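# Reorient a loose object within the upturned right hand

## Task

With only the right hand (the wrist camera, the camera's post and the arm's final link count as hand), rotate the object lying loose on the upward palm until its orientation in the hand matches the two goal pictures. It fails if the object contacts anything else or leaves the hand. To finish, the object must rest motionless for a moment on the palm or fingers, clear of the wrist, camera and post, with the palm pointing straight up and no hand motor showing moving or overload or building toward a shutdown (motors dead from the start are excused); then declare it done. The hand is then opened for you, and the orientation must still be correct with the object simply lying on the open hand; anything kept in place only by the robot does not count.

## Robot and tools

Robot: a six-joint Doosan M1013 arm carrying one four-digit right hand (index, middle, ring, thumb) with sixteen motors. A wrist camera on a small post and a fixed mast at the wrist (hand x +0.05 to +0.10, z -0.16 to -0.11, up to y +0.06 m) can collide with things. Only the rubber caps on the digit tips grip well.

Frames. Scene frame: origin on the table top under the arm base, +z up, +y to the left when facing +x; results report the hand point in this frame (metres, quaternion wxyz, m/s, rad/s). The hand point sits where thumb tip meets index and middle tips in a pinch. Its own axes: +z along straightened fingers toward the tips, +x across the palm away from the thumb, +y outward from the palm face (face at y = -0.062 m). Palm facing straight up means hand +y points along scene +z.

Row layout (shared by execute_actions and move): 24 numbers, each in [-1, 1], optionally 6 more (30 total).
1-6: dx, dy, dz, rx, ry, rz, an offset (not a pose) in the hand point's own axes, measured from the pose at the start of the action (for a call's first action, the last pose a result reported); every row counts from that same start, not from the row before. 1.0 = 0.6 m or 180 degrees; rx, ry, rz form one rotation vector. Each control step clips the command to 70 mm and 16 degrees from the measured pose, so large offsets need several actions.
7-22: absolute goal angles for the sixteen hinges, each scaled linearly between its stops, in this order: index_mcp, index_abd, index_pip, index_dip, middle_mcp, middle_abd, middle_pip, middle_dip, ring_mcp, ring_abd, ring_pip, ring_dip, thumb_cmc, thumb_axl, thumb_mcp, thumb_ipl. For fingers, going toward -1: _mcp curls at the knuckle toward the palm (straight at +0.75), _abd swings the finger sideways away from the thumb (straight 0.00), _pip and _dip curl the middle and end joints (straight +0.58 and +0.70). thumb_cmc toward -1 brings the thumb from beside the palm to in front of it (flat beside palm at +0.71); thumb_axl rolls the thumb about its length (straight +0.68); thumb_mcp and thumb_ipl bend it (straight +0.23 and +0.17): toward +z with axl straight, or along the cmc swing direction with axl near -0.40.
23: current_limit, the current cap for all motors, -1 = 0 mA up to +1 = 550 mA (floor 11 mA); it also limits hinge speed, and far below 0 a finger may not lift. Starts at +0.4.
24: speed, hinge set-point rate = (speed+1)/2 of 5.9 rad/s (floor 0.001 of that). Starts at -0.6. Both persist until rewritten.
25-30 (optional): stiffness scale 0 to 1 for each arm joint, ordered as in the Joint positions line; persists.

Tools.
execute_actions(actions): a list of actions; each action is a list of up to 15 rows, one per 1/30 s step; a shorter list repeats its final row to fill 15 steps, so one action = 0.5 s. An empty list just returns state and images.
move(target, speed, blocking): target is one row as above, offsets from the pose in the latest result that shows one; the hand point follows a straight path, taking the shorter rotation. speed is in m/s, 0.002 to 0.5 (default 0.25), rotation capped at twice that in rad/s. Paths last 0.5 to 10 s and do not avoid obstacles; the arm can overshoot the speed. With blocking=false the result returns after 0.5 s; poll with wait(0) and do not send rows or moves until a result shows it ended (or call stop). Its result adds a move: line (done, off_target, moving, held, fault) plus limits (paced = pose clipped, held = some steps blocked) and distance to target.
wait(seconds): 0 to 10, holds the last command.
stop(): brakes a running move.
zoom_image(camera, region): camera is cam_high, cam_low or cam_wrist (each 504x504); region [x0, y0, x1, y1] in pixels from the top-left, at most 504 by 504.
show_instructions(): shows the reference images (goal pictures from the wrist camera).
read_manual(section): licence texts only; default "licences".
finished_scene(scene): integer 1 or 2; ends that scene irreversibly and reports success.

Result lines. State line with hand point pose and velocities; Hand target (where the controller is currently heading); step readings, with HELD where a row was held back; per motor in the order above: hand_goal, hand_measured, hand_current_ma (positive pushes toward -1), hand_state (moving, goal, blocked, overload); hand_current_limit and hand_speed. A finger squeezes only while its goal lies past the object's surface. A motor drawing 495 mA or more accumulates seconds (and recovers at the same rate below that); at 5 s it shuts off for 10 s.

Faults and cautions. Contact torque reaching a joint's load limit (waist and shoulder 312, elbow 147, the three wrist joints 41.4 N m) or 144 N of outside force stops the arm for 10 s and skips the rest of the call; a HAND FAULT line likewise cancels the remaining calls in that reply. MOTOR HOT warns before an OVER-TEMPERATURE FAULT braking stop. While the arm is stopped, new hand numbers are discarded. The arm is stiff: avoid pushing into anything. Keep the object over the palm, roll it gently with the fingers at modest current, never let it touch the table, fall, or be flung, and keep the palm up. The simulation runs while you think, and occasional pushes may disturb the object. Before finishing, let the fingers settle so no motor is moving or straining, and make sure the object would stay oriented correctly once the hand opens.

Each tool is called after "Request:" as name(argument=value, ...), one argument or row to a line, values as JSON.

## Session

Request:
show_instructions(
)

Request:
move(
  target=[0,0,0,0,0,0,0.6,0,0.5,0.6,0.6,0,0.5,0.6,0.6,0,0.5,0.6,0.5,0.266,0.1,0.1,0.4,-0.6],
)

Reference images for this scene: goal picture from the wrist camera place, goal picture looking into the palm.

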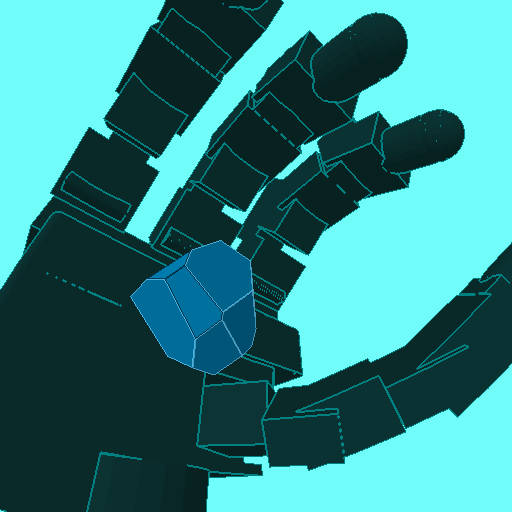

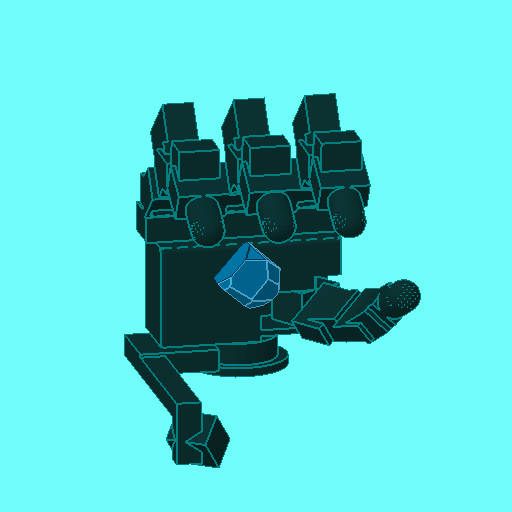

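Scene clock: 0.90 s.
end_effector_position=(+0.7091, +0.0047, +0.5385) hand_goal=(+0.600, +0.000, +0.500, +0.600, +0.600, +0.000, +0.500, +0.600, +0.600, +0.000, +0.500, +0.600, +0.500, +0.266, +0.100, +0.100) hand_measured=(+0.610, +0.000, +0.500, +0.598, +0.610, +0.000, +0.500, +0.598, +0.610, +0.000, +0.500, +0.598, +0.510, +0.270, +0.100, +0.098) hand_current_ma=(+58, +0, +5, -11, +54, +0, +5, -11, +54, +0, +5, -11, +52, +25, +5, -9) hand_state=(goal, goal, goal, goal, goal, goal, goal, goal, goal, goal, goal, goal, goal, goal, goal, goal) hand_current_limit=0.40 hand_speed=-0.60 end_effector_quat_wxyz=(+0.693, +0.709, +0.094, +0.092) end_effector_velocity=(-0.000, +0.000, +0.000) end_effector_angular_velocity=(-0.000, -0.000, -0.000)
Joint positions: [ 0.288  0.414  1.755 -1.522  1.605 -0.97 ]
Joint velocities: [ 0.    -0.     0.    -0.     0.001  0.   ]
Hand target: +0.709, +0.005, +0.538; +0.693, +0.709, +0.094, +0.092
Off the commanded pose: 0.000 m, 0 deg.
Joint stiffness scale: [1. 1. 1. 1. 1. 1.]
move: done
camera_calibration (this result's frames):
cam_wrist: T_world_to_cam=[[-0.73348, -0.199277, 0.649843, 0.202251], [-0.610548, 0.61334, -0.501044, 0.653039], [-0.298728, -0.764266, -0.57154, 0.645329], [0, 0, 0, 1]] pos_world=[0.739836, 0.132972, 0.564601]

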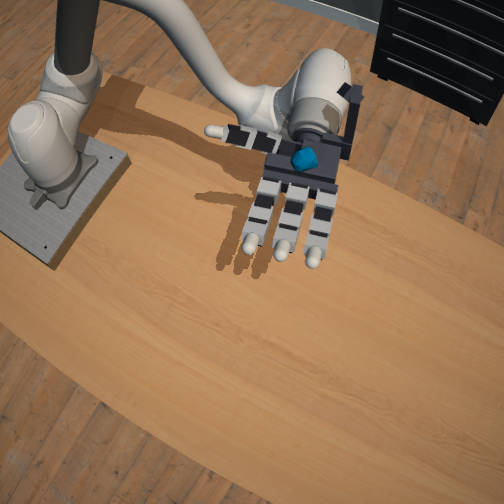

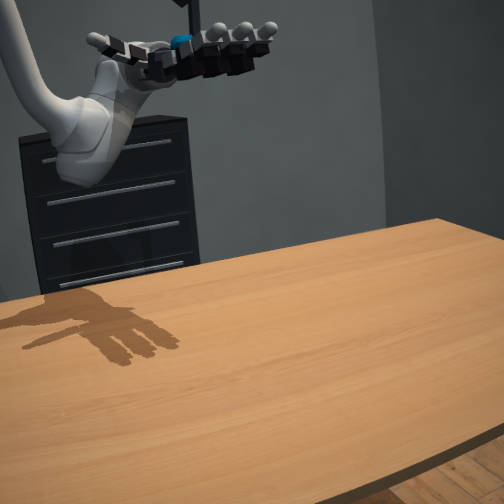

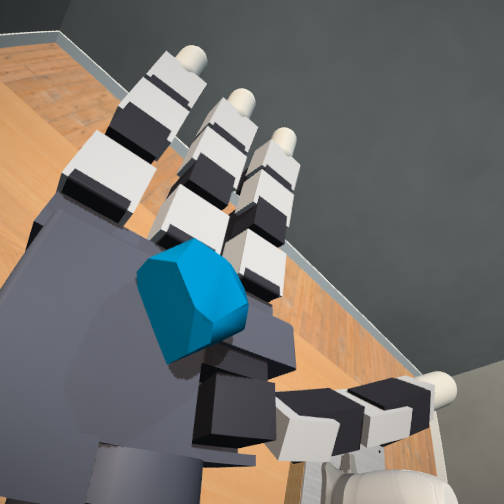

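Request:
zoom_image(
  camera="cam_high",
  region=[250,110,360,220],
)

Request:
zoom_image(
  camera="cam_wrist",
  region=[100,200,300,400],
)

Region (250, 110, 360, 220) of cam_high's 504x504 image, scaled by 4.582, with more detail than that image has.

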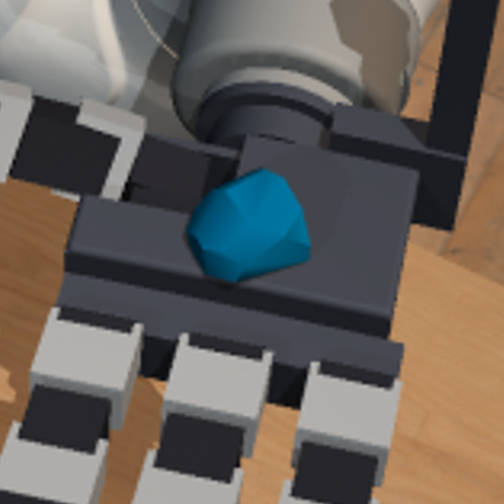

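Region (100, 200, 300, 400) of cam_wrist's 504x504 image, scaled by 2.520, with more detail than that image has.

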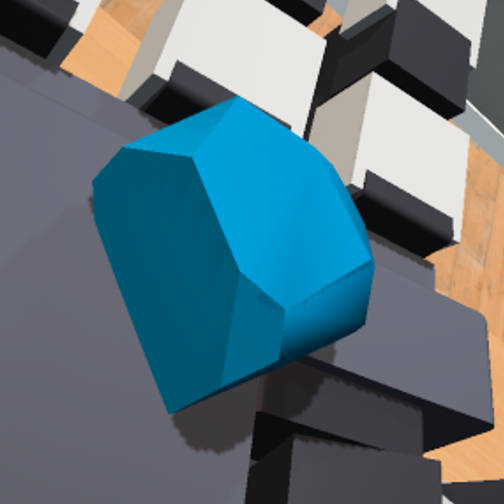

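Request:
move(
  target=[0,0,0,0,0,0,-0.45,0,0.5,0.6,0.75,0,-0.5,0.6,0.75,0,-0.5,0.6,0.5,0.266,0.1,0.1,0.4,-0.3],
)

Request:
move(
  target=[0,0,0,0.1,0,0.03,-0.45,0,0.5,0.6,0.75,0,-0.5,0.6,0.75,0,-0.5,0.6,0.5,0.266,0.1,0.1,0.4,-0.3],
  speed=0.08,
)

Request:
zoom_image(
  camera="cam_high",
  region=[240,100,370,230],
)

Scene clock: 17.63 s.
end_effector_position=(+0.7091, +0.0047, +0.5385) hand_goal=(-0.450, +0.000, +0.500, +0.600, +0.750, +0.000, -0.500, +0.600, +0.750, +0.000, -0.500, +0.600, +0.500, +0.266, +0.100, +0.100) hand_measured=(-0.444, +0.000, +0.502, +0.598, +0.760, +0.000, -0.496, +0.598, +0.760, +0.000, -0.494, +0.598, +0.510, +0.270, +0.100, +0.098) hand_current_ma=(+30, +0, +6, -10, +54, +0, +27, -10, +54, +0, +27, -10, +52, +25, +5, -9) hand_state=(goal, goal, goal, goal, goal, goal, goal, goal, goal, goal, goal, goal, goal, goal, goal, goal) hand_current_limit=0.40 hand_speed=-0.30 end_effector_quat_wxyz=(+0.693, +0.709, +0.094, +0.092) end_effector_velocity=(-0.000, -0.000, -0.000) end_effector_angular_velocity=(+0.000, -0.002, +0.000)
Joint positions: [ 0.288  0.414  1.755 -1.522  1.605 -0.97 ]
Joint velocities: [ 0.    -0.     0.    -0.    -0.     0.002]
Hand target: +0.709, +0.005, +0.538; +0.693, +0.709, +0.094, +0.092
Off the commanded pose: 0.000 m, 0 deg.
Joint stiffness scale: [1. 1. 1. 1. 1. 1.]
move: done
camera_calibration (this result's frames):
cam_wrist: T_world_to_cam=[[-0.73348, -0.199277, 0.649843, 0.202251], [-0.610548, 0.61334, -0.501044, 0.653039], [-0.298728, -0.764266, -0.57154, 0.645329], [0, 0, 0, 1]] pos_world=[0.739836, 0.132972, 0.564601]

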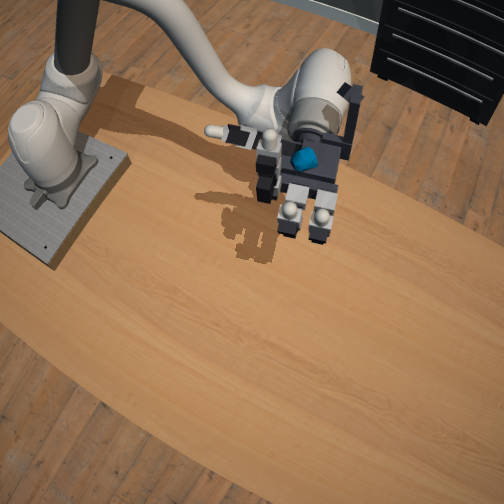

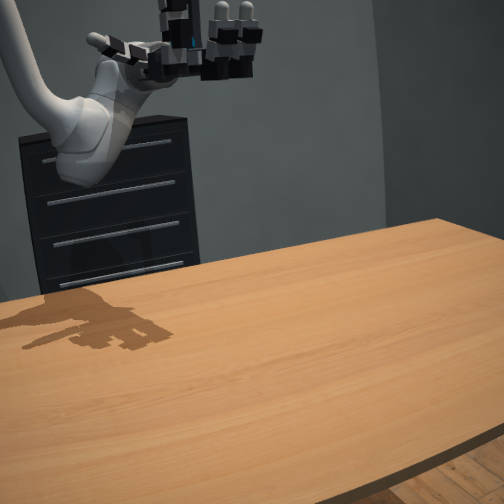

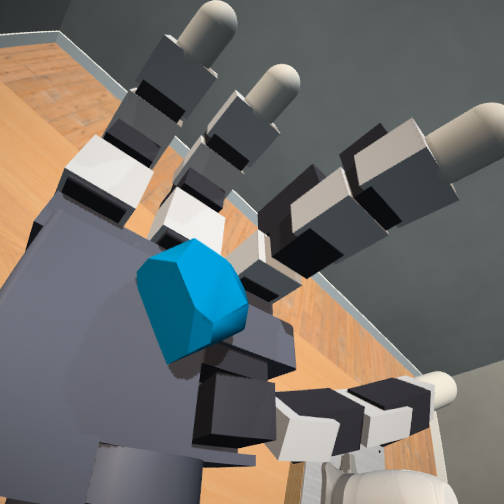

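Scene clock: 19.97 s.
end_effector_position=(+0.7070, +0.0029, +0.5371) hand_goal=(-0.450, +0.000, +0.500, +0.600, +0.750, +0.000, -0.500, +0.600, +0.750, +0.000, -0.500, +0.600, +0.500, +0.266, +0.100, +0.100) hand_measured=(-0.444, +0.000, +0.502, +0.598, +0.760, +0.000, -0.496, +0.598, +0.760, +0.000, -0.494, +0.598, +0.510, +0.270, +0.100, +0.098) hand_current_ma=(+30, +0, +6, -10, +54, +0, +26, -10, +54, +0, +27, -10, +52, +25, +5, -9) hand_state=(goal, goal, goal, goal, goal, goal, goal, goal, goal, goal, goal, goal, goal, goal, goal, goal) hand_current_limit=0.40 hand_speed=-0.30 end_effector_quat_wxyz=(+0.572, +0.810, +0.072, +0.104) end_effector_velocity=(+0.000, +0.000, -0.001) end_effector_angular_velocity=(+0.012, +0.002, -0.001)
Joint positions: [ 0.302  0.354  1.676 -1.25   1.483 -1.023]
Joint velocities: [ 0.    -0.001 -0.003  0.011 -0.004 -0.003]
Hand target: +0.709, +0.005, +0.538; +0.568, +0.812, +0.074, +0.108
Off the commanded pose: 0.003 m, 1 deg.
Joint stiffness scale: [1. 1. 1. 1. 1. 1.]
move: done
camera_calibration (this result's frames):
cam_wrist: T_world_to_cam=[[-0.740864, -0.383888, 0.551135, 0.260063], [-0.600383, 0.746366, -0.287191, 0.529781], [-0.3011, -0.543661, -0.783436, 0.757396], [0, 0, 0, 1]] pos_world=[0.738794, 0.116192, 0.602189]

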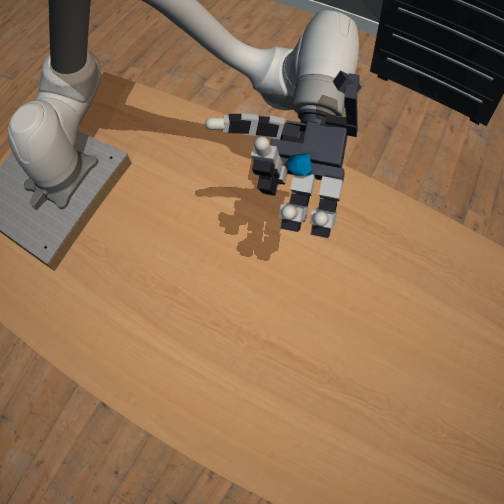

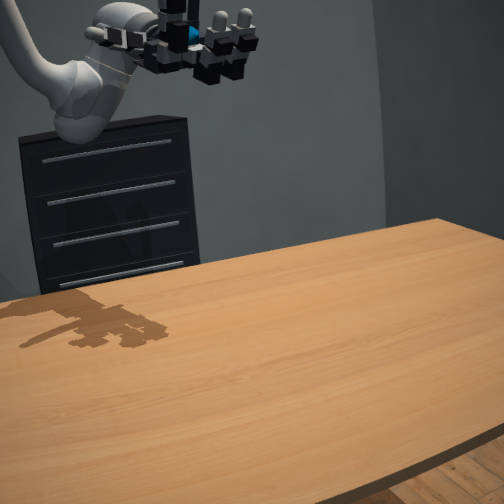

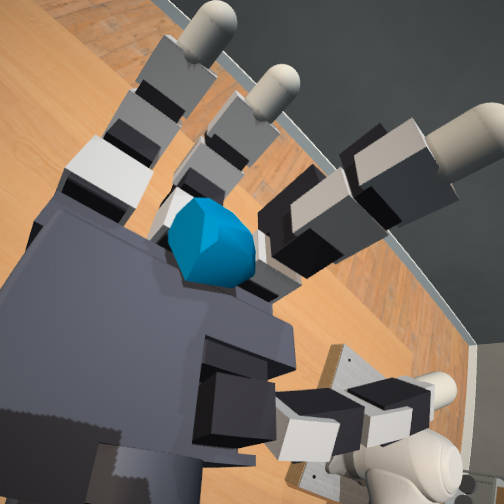

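Region (240, 100, 370, 230) of cam_high's 504x504 image, scaled by 3.877, with more detail than that image has.

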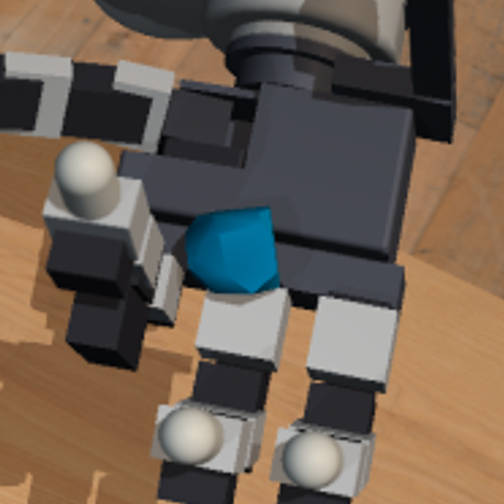

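Request:
wait(
  seconds=0,
)

Request:
zoom_image(
  camera="cam_high",
  region=[240,100,370,230],
)

Request:
zoom_image(
  camera="cam_wrist",
  region=[120,130,320,330],
)

Scene clock: 26.00 s.
end_effector_position=(+0.7070, +0.0029, +0.5369) hand_goal=(-0.450, +0.000, +0.500, +0.600, +0.750, +0.000, -0.500, +0.600, +0.750, +0.000, -0.500, +0.600, +0.500, +0.266, +0.100, +0.100) hand_measured=(-0.444, +0.000, +0.502, +0.598, +0.760, +0.000, -0.496, +0.598, +0.760, +0.000, -0.494, +0.598, +0.510, +0.270, +0.100, +0.098) hand_current_ma=(+30, +0, +6, -10, +57, +0, +26, -10, +54, +0, +27, -10, +52, +25, +5, -9) hand_state=(goal, goal, goal, goal, goal, goal, goal, goal, goal, goal, goal, goal, goal, goal, goal, goal) hand_current_limit=0.40 hand_speed=-0.30 end_effector_quat_wxyz=(+0.572, +0.810, +0.072, +0.104) end_effector_velocity=(-0.000, +0.000, +0.001) end_effector_angular_velocity=(-0.001, +0.001, -0.000)
Joint positions: [ 0.302  0.354  1.676 -1.249  1.483 -1.023]
Joint velocities: [ 0.    -0.    -0.001  0.     0.001 -0.002]
Hand target: +0.709, +0.005, +0.538; +0.568, +0.812, +0.074, +0.108
Off the commanded pose: 0.003 m, 1 deg.
Joint stiffness scale: [1. 1. 1. 1. 1. 1.]
camera_calibration (this result's frames):
cam_wrist: T_world_to_cam=[[-0.740716, -0.384453, 0.550941, 0.260158], [-0.600452, 0.746673, -0.286245, 0.529278], [-0.301325, -0.54284, -0.783918, 0.7577], [0, 0, 0, 1]] pos_world=[0.738823, 0.116131, 0.602146]

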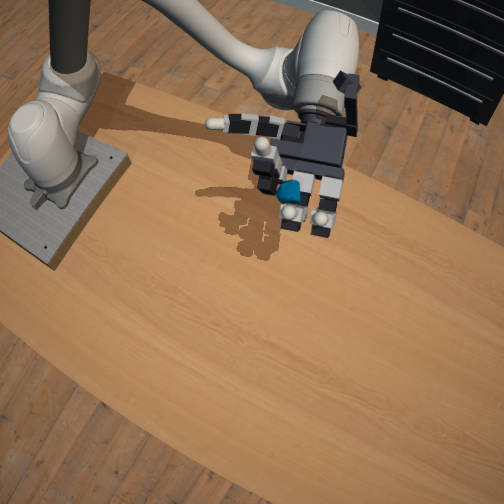

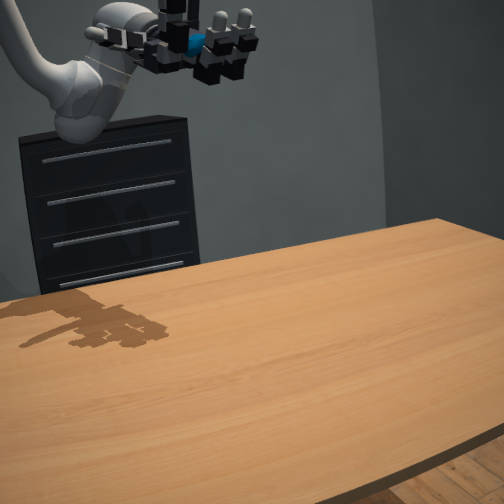

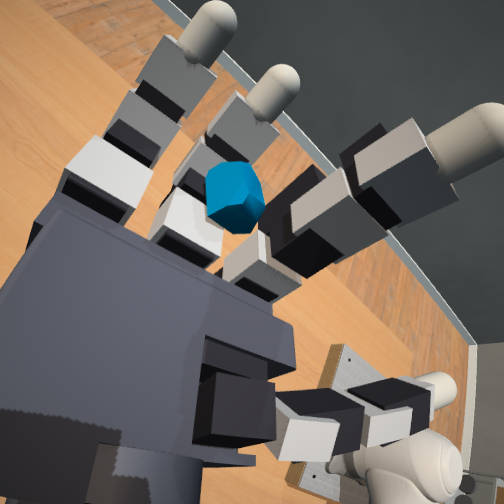

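Region (240, 100, 370, 230) of cam_high's 504x504 image, scaled by 3.877, with more detail than that image has.

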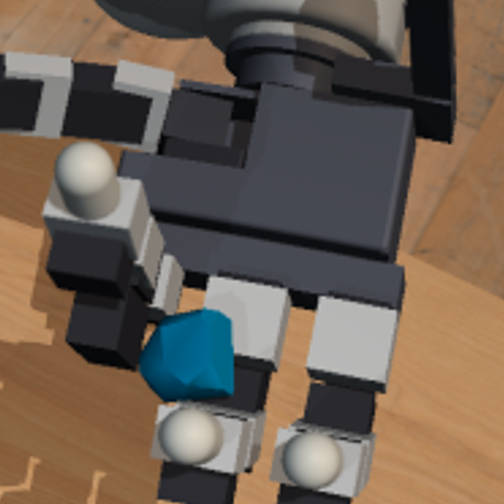

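Region (120, 130, 320, 330) of cam_wrist's 504x504 image, scaled by 2.520, with more detail than that image has.

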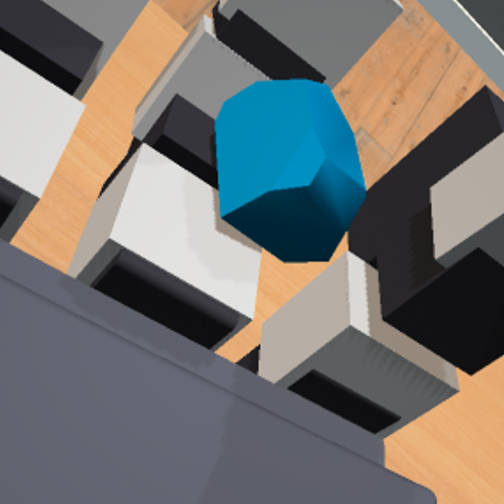

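Precarious; roll toward the ring side and level out.

Request:
move(
  target=[0,0,0,-0.1,0,-0.13,-0.45,0,0.5,0.6,0.75,0,-0.5,0.6,0.4,0,-0.5,0.6,0.5,0.266,0.1,0.1,0.4,-0.3],
  speed=0.1,
)

Request:
zoom_image(
  camera="cam_high",
  region=[240,110,370,240],
)

Request:
zoom_image(
  camera="cam_wrist",
  region=[100,130,300,330],
)

Scene clock: 34.63 s.
end_effector_position=(+0.7088, +0.0043, +0.5374) hand_goal=(-0.450, +0.000, +0.500, +0.600, +0.750, +0.000, -0.500, +0.600, +0.400, +0.000, -0.500, +0.600, +0.500, +0.266, +0.100, +0.100) hand_measured=(-0.444, +0.000, +0.502, +0.598, +0.760, +0.000, -0.496, +0.598, +0.418, +0.000, -0.498, +0.598, +0.510, +0.270, +0.100, +0.098) hand_current_ma=(+30, +0, +6, -10, +57, +0, +25, -10, +103, +0, +14, -10, +52, +25, +5, -9) hand_state=(goal, goal, goal, goal, goal, goal, goal, goal, goal, goal, goal, goal, goal, goal, goal, goal) hand_current_limit=0.40 hand_speed=-0.30 end_effector_quat_wxyz=(+0.697, +0.683, +0.217, +0.001) end_effector_velocity=(+0.000, +0.000, +0.000) end_effector_angular_velocity=(-0.010, +0.009, +0.002)
Joint positions: [ 0.291  0.364  1.836 -1.543  1.565 -1.246]
Joint velocities: [-0.001  0.     0.003 -0.006  0.002 -0.009]
Hand target: +0.707, +0.003, +0.537; +0.700, +0.680, +0.217, -0.004
Off the commanded pose: 0.002 m, 1 deg.
Joint stiffness scale: [1. 1. 1. 1. 1. 1.]
move: done
camera_calibration (this result's frames):
cam_wrist: T_world_to_cam=[[-0.501142, -0.171367, 0.848228, -0.0687515], [-0.767539, 0.540734, -0.344226, 0.679929], [-0.399676, -0.823554, -0.402515, 0.62532], [0, 0, 0, 1]] pos_world=[0.737343, 0.135542, 0.544067]

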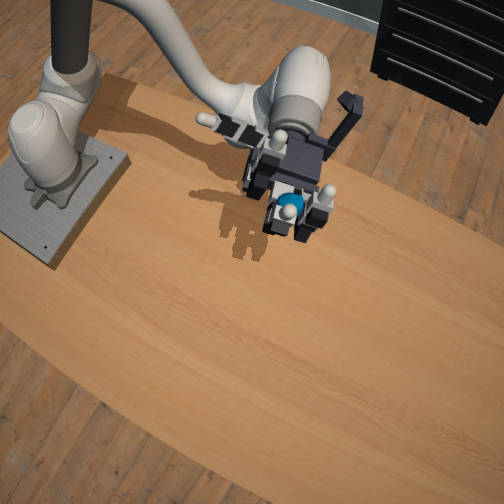

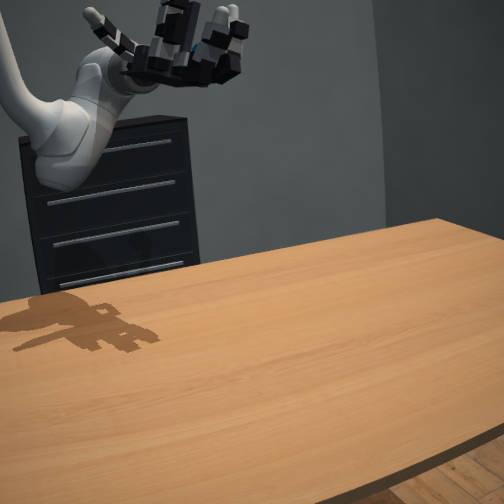

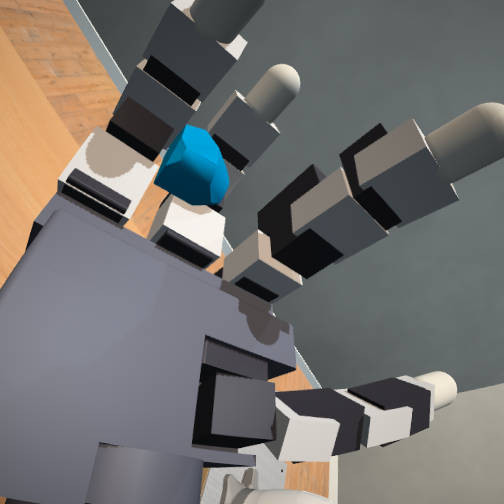

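Region (240, 110, 370, 240) of cam_high's 504x504 image, scaled by 3.877, with more detail than that image has.

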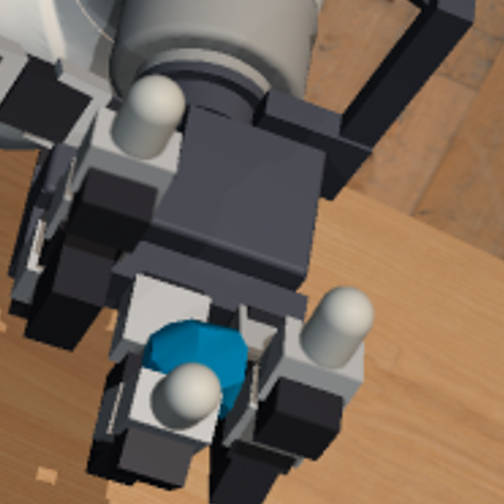

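Region (100, 130, 300, 330) of cam_wrist's 504x504 image, scaled by 2.520, with more detail than that image has.

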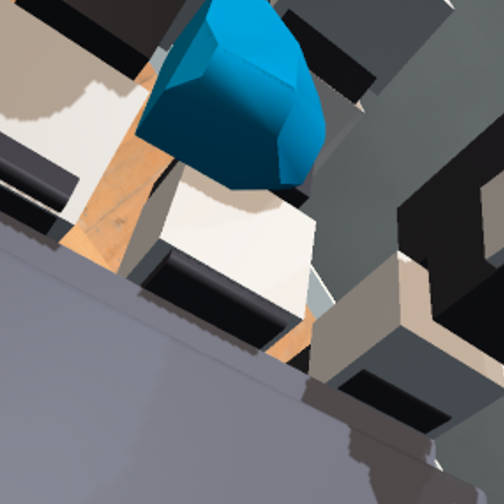

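Request:
move(
  target=[0,0,0,0,0,0.1,0.7,0,0.5,0.6,0.75,0,0.3,0.6,0.7,0,0.5,0.6,0.5,0.266,0.1,0.1,0.4,-0.3],
  speed=0.1,
)

Request:
move(
  target=[0,0,0,0,0,0,0.7,0.7,0.5,0.6,0.75,0.7,0.3,0.6,0.7,0.5,0.5,0.6,0.5,0.266,0.1,0.1,0.4,-0.7],
)

Request:
zoom_image(
  camera="cam_high",
  region=[220,120,370,270],
)

Request:
zoom_image(
  camera="cam_wrist",
  region=[100,100,300,300],
)

Scene clock: 43.43 s.
end_effector_position=(+0.7075, +0.0042, +0.5370) hand_goal=(+0.700, +0.000, +0.500, +0.600, +0.750, +0.000, +0.300, +0.600, +0.700, +0.000, +0.500, +0.600, +0.500, +0.266, +0.100, +0.100) hand_measured=(+0.710, +0.000, +0.502, +0.598, +0.760, +0.000, +0.300, +0.598, +0.710, +0.000, +0.500, +0.598, +0.510, +0.270, +0.100, +0.098) hand_current_ma=(+58, +0, +7, -10, +58, +0, +3, -10, +55, +0, +3, -10, +52, +25, +5, -9) hand_state=(goal, goal, goal, goal, goal, goal, goal, goal, goal, goal, goal, goal, goal, goal, goal, goal) hand_current_limit=0.40 hand_speed=-0.30 end_effector_quat_wxyz=(+0.689, +0.708, +0.110, +0.109) end_effector_velocity=(+0.000, +0.000, -0.000) end_effector_angular_velocity=(+0.003, -0.009, -0.001)
Joint positions: [ 0.291  0.396  1.783 -1.544  1.565 -0.959]
Joint velocities: [-0.     0.001 -0.002  0.     0.     0.009]
Hand target: +0.709, +0.004, +0.537; +0.688, +0.709, +0.108, +0.110
Off the commanded pose: 0.001 m, 0 deg.
Joint stiffness scale: [1. 1. 1. 1. 1. 1.]
move: done
camera_calibration (this result's frames):
cam_wrist: T_world_to_cam=[[-0.723969, -0.237131, 0.647795, 0.196483], [-0.638382, 0.586164, -0.498879, 0.670277], [-0.261414, -0.774713, -0.575745, 0.619567], [0, 0, 0, 1]] pos_world=[0.732104, 0.133687, 0.563819]

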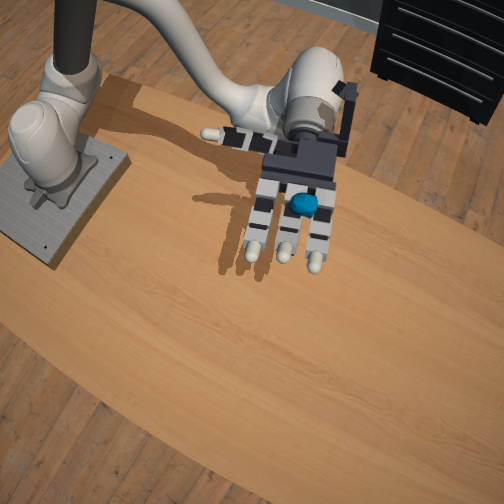

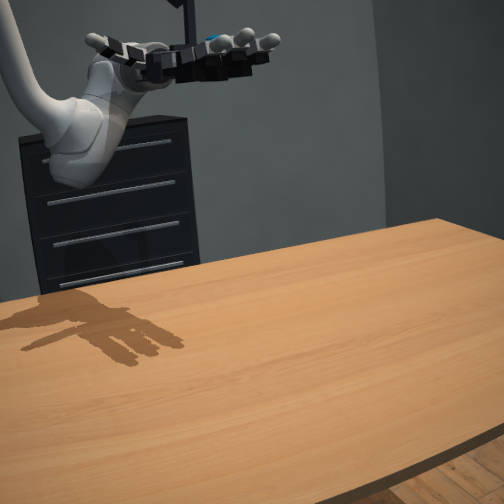

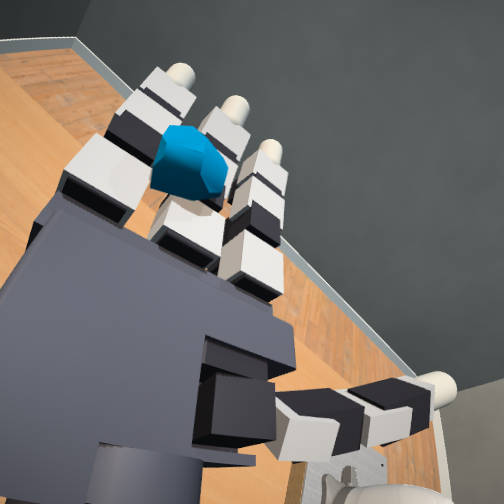

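Scene clock: 44.53 s.
end_effector_position=(+0.7075, +0.0042, +0.5370) hand_goal=(+0.700, +0.700, +0.500, +0.600, +0.750, +0.700, +0.300, +0.600, +0.700, +0.500, +0.500, +0.600, +0.500, +0.266, +0.100, +0.100) hand_measured=(+0.712, +0.698, +0.502, +0.598, +0.760, +0.670, +0.300, +0.598, +0.710, +0.496, +0.500, +0.598, +0.510, +0.270, +0.100, +0.098) hand_current_ma=(+67, -13, +7, -10, +58, -144, +3, -10, +55, -14, +3, -10, +52, +25, +5, -9) hand_state=(goal, goal, goal, goal, goal, blocked, goal, goal, goal, goal, goal, goal, goal, goal, goal, goal) hand_current_limit=0.40 hand_speed=-0.70 end_effector_quat_wxyz=(+0.689, +0.708, +0.110, +0.109) end_effector_velocity=(+0.000, -0.000, +0.000) end_effector_angular_velocity=(-0.001, +0.001, -0.000)
Joint positions: [ 0.291  0.396  1.783 -1.544  1.565 -0.959]
Joint velocities: [-0.    -0.     0.    -0.     0.    -0.001]
Hand target: +0.707, +0.004, +0.537; +0.689, +0.708, +0.110, +0.109
Off the commanded pose: 0.000 m, 0 deg.
Joint stiffness scale: [1. 1. 1. 1. 1. 1.]
move: done
camera_calibration (this result's frames):
cam_wrist: T_world_to_cam=[[-0.72407, -0.23716, 0.647671, 0.196618], [-0.638302, 0.586192, -0.498948, 0.670256], [-0.261328, -0.774683, -0.575824, 0.619547], [0, 0, 0, 1]] pos_world=[0.732097, 0.133684, 0.563829]

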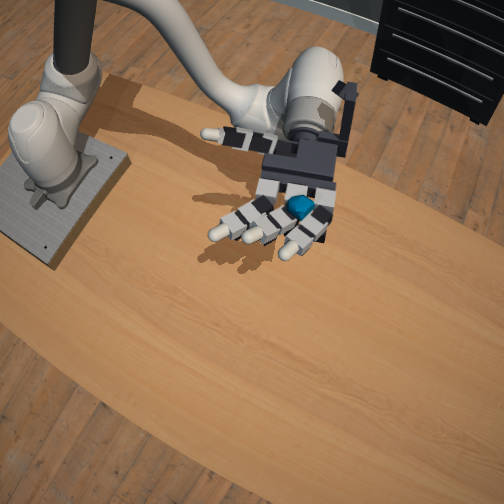

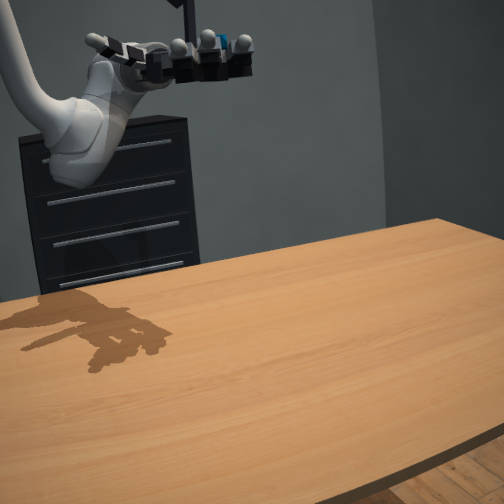

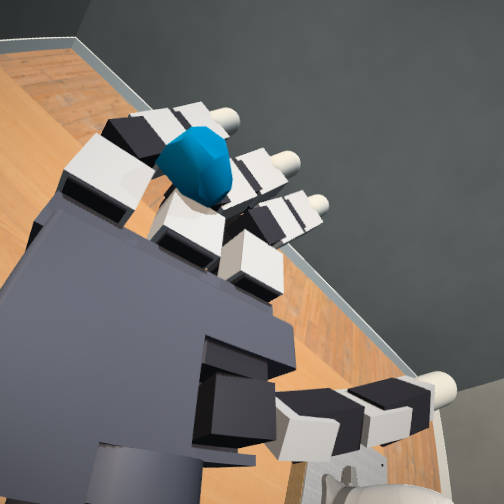

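Region (220, 120, 370, 270) of cam_high's 504x504 image, scaled by 3.360, with more detail than that image has.

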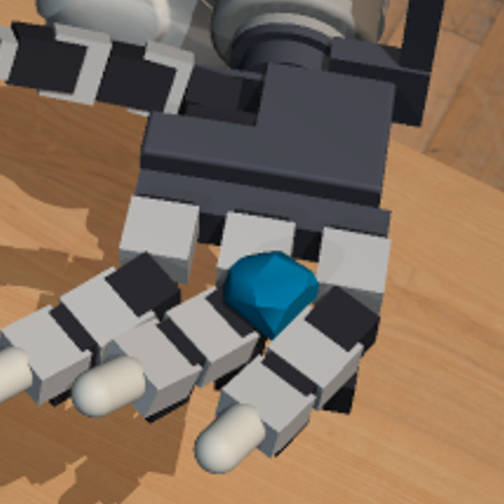

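Region (100, 100, 300, 300) of cam_wrist's 504x504 image, scaled by 2.520, with more detail than that image has.

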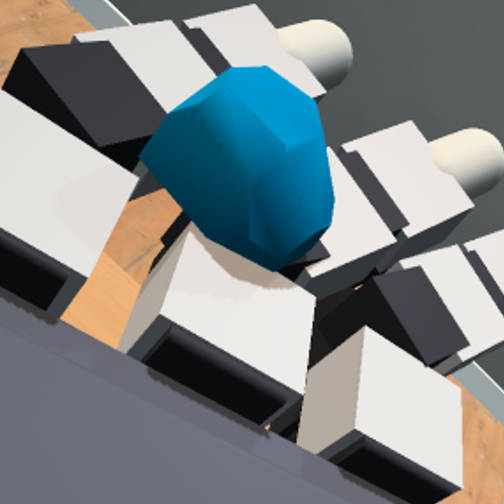

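Yawed ~30°. Slide it back by raising the fingers, ring a bit more.

Request:
move(
  target=[0,0,0,0,0,0,0.33,0.75,0.5,0.6,0.35,0.7,0.3,0.6,0.28,0.65,0.5,0.6,0.5,0.266,0.1,0.1,0.4,-0.8],
)

Request:
zoom_image(
  camera="cam_high",
  region=[220,120,370,270],
)

Request:
zoom_image(
  camera="cam_wrist",
  region=[100,130,300,330],
)

Scene clock: 51.30 s.
end_effector_position=(+0.7075, +0.0042, +0.5370) hand_goal=(+0.330, +0.750, +0.500, +0.600, +0.350, +0.700, +0.300, +0.600, +0.280, +0.650, +0.500, +0.600, +0.500, +0.266, +0.100, +0.100) hand_measured=(+0.356, +0.748, +0.502, +0.598, +0.370, +0.688, +0.300, +0.598, +0.302, +0.648, +0.500, +0.598, +0.510, +0.270, +0.100, +0.098) hand_current_ma=(+140, -5, +7, -10, +110, -55, +3, -10, +121, -6, +4, -10, +52, +25, +5, -9) hand_state=(blocked, goal, goal, goal, blocked, goal, goal, goal, blocked, goal, goal, goal, goal, goal, goal, goal) hand_current_limit=0.40 hand_speed=-0.80 end_effector_quat_wxyz=(+0.689, +0.708, +0.110, +0.109) end_effector_velocity=(-0.000, +0.000, +0.000) end_effector_angular_velocity=(-0.000, -0.000, -0.000)
Joint positions: [ 0.291  0.396  1.783 -1.544  1.565 -0.959]
Joint velocities: [ 0.    -0.001  0.     0.     0.001 -0.   ]
Hand target: +0.707, +0.004, +0.537; +0.689, +0.708, +0.110, +0.109
Off the commanded pose: 0.000 m, 0 deg.
Joint stiffness scale: [1. 1. 1. 1. 1. 1.]
move: done
camera_calibration (this result's frames):
cam_wrist: T_world_to_cam=[[-0.72407, -0.23716, 0.647671, 0.196618], [-0.638303, 0.586192, -0.498948, 0.670256], [-0.261329, -0.774683, -0.575824, 0.619547], [0, 0, 0, 1]] pos_world=[0.732097, 0.133684, 0.563829]

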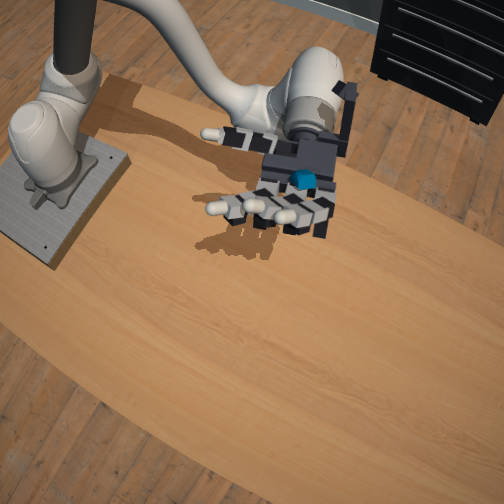

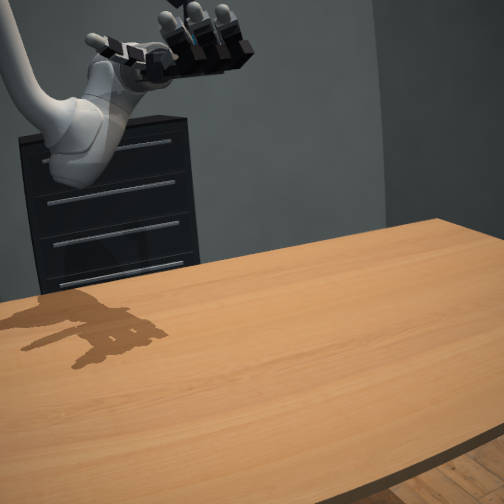

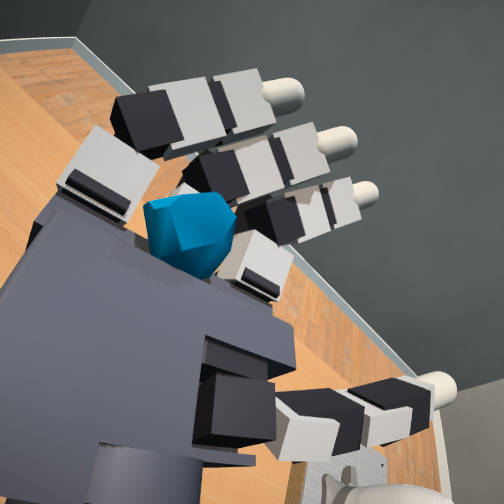

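Region (220, 120, 370, 270) of cam_high's 504x504 image, scaled by 3.360, with more detail than that image has.

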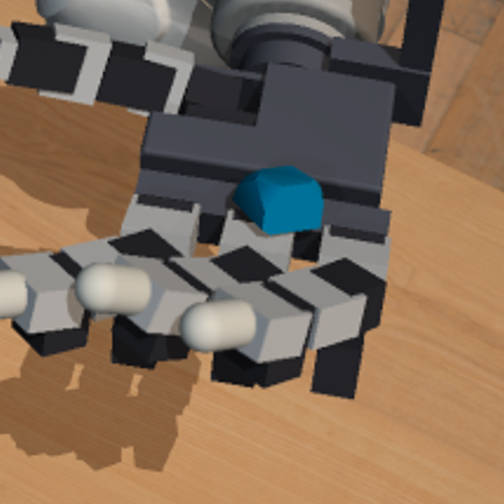

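Region (100, 130, 300, 330) of cam_wrist's 504x504 image, scaled by 2.520, with more detail than that image has.

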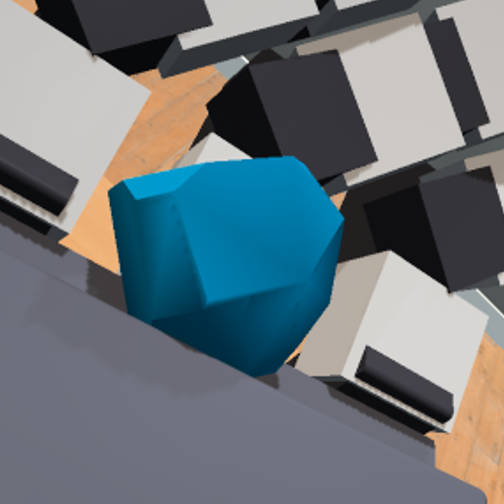

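Request:
move(
  target=[0,0,0,-0.008,0,0,0.75,0,0.58,0.7,0.75,0,0.58,0.7,0.75,0,0.58,0.7,0.6,0.4,0.2,0.15,0.4,-0.8],
)

Request:
zoom_image(
  camera="cam_high",
  region=[240,120,370,250],
)

Request:
zoom_image(
  camera="cam_wrist",
  region=[100,130,300,330],
)

Scene clock: 57.37 s.
end_effector_position=(+0.7094, +0.0056, +0.5384) hand_goal=(+0.750, +0.000, +0.580, +0.700, +0.750, +0.000, +0.580, +0.700, +0.750, +0.000, +0.580, +0.700, +0.600, +0.400, +0.200, +0.150) hand_measured=(+0.760, +0.002, +0.580, +0.698, +0.760, +0.002, +0.580, +0.698, +0.760, +0.004, +0.580, +0.698, +0.610, +0.398, +0.200, +0.148) hand_current_ma=(+55, +14, +4, -11, +52, +14, +4, -11, +52, +15, +4, -11, +55, -12, +1, -9) hand_state=(goal, goal, goal, goal, goal, goal, goal, goal, goal, goal, goal, goal, goal, goal, goal, goal) hand_current_limit=0.40 hand_speed=-0.80 end_effector_quat_wxyz=(+0.694, +0.702, +0.110, +0.113) end_effector_velocity=(+0.000, -0.000, -0.000) end_effector_angular_velocity=(+0.000, -0.000, +0.000)
Joint positions: [ 0.29   0.4    1.783 -1.562  1.569 -0.951]
Joint velocities: [-0.     0.     0.    -0.    -0.     0.001]
Hand target: +0.708, +0.004, +0.537; +0.697, +0.700, +0.109, +0.110
Off the commanded pose: 0.003 m, 1 deg.
Joint stiffness scale: [1. 1. 1. 1. 1. 1.]
move: done
camera_calibration (this result's frames):
cam_wrist: T_world_to_cam=[[-0.728252, -0.232069, 0.64482, 0.201903], [-0.637641, 0.574246, -0.513475, 0.678753], [-0.251124, -0.785102, -0.566172, 0.609518], [0, 0, 0, 1]] pos_world=[0.732902, 0.135618, 0.563424]

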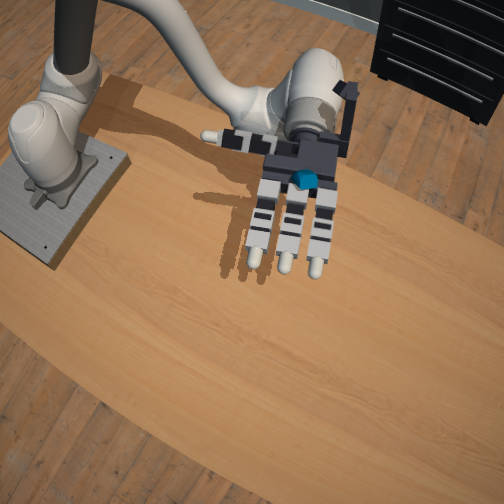

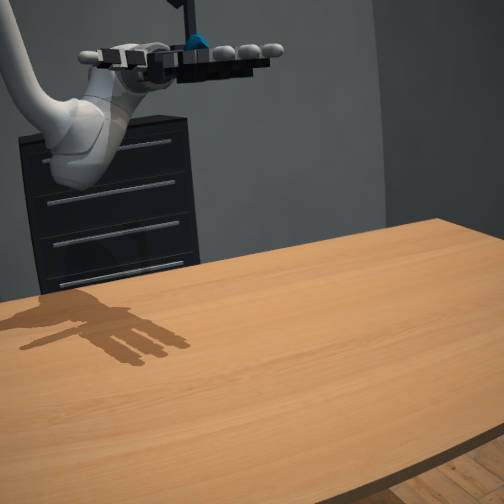

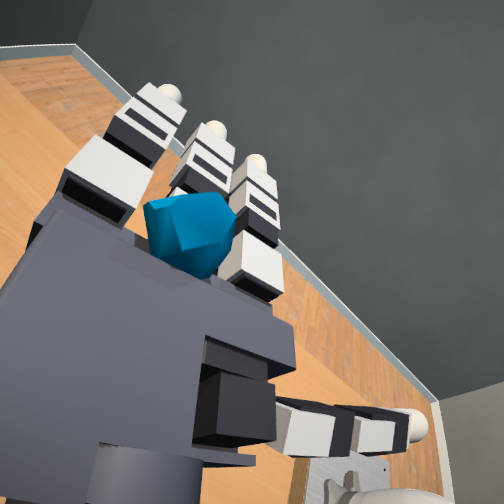

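Region (240, 120, 370, 250) of cam_high's 504x504 image, scaled by 3.877, with more detail than that image has.

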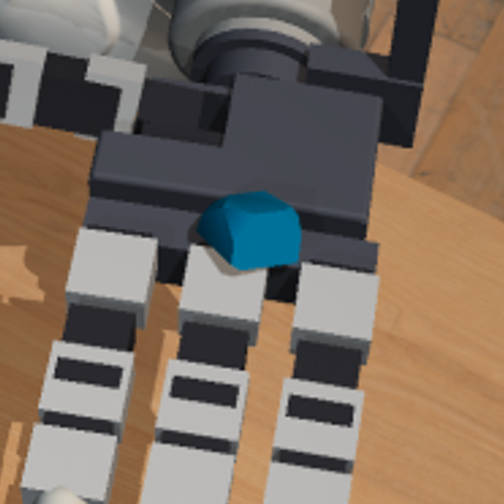

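Region (100, 130, 300, 330) of cam_wrist's 504x504 image, scaled by 2.520, with more detail than that image has.

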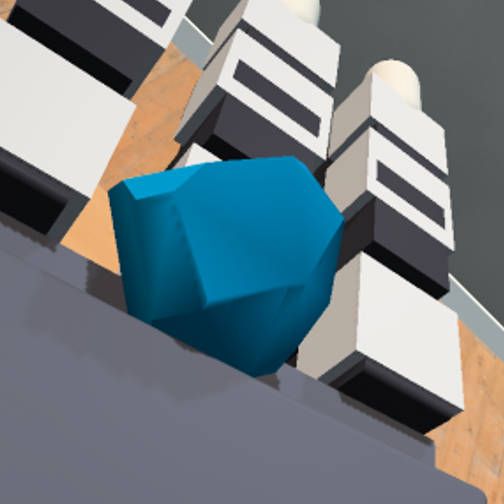

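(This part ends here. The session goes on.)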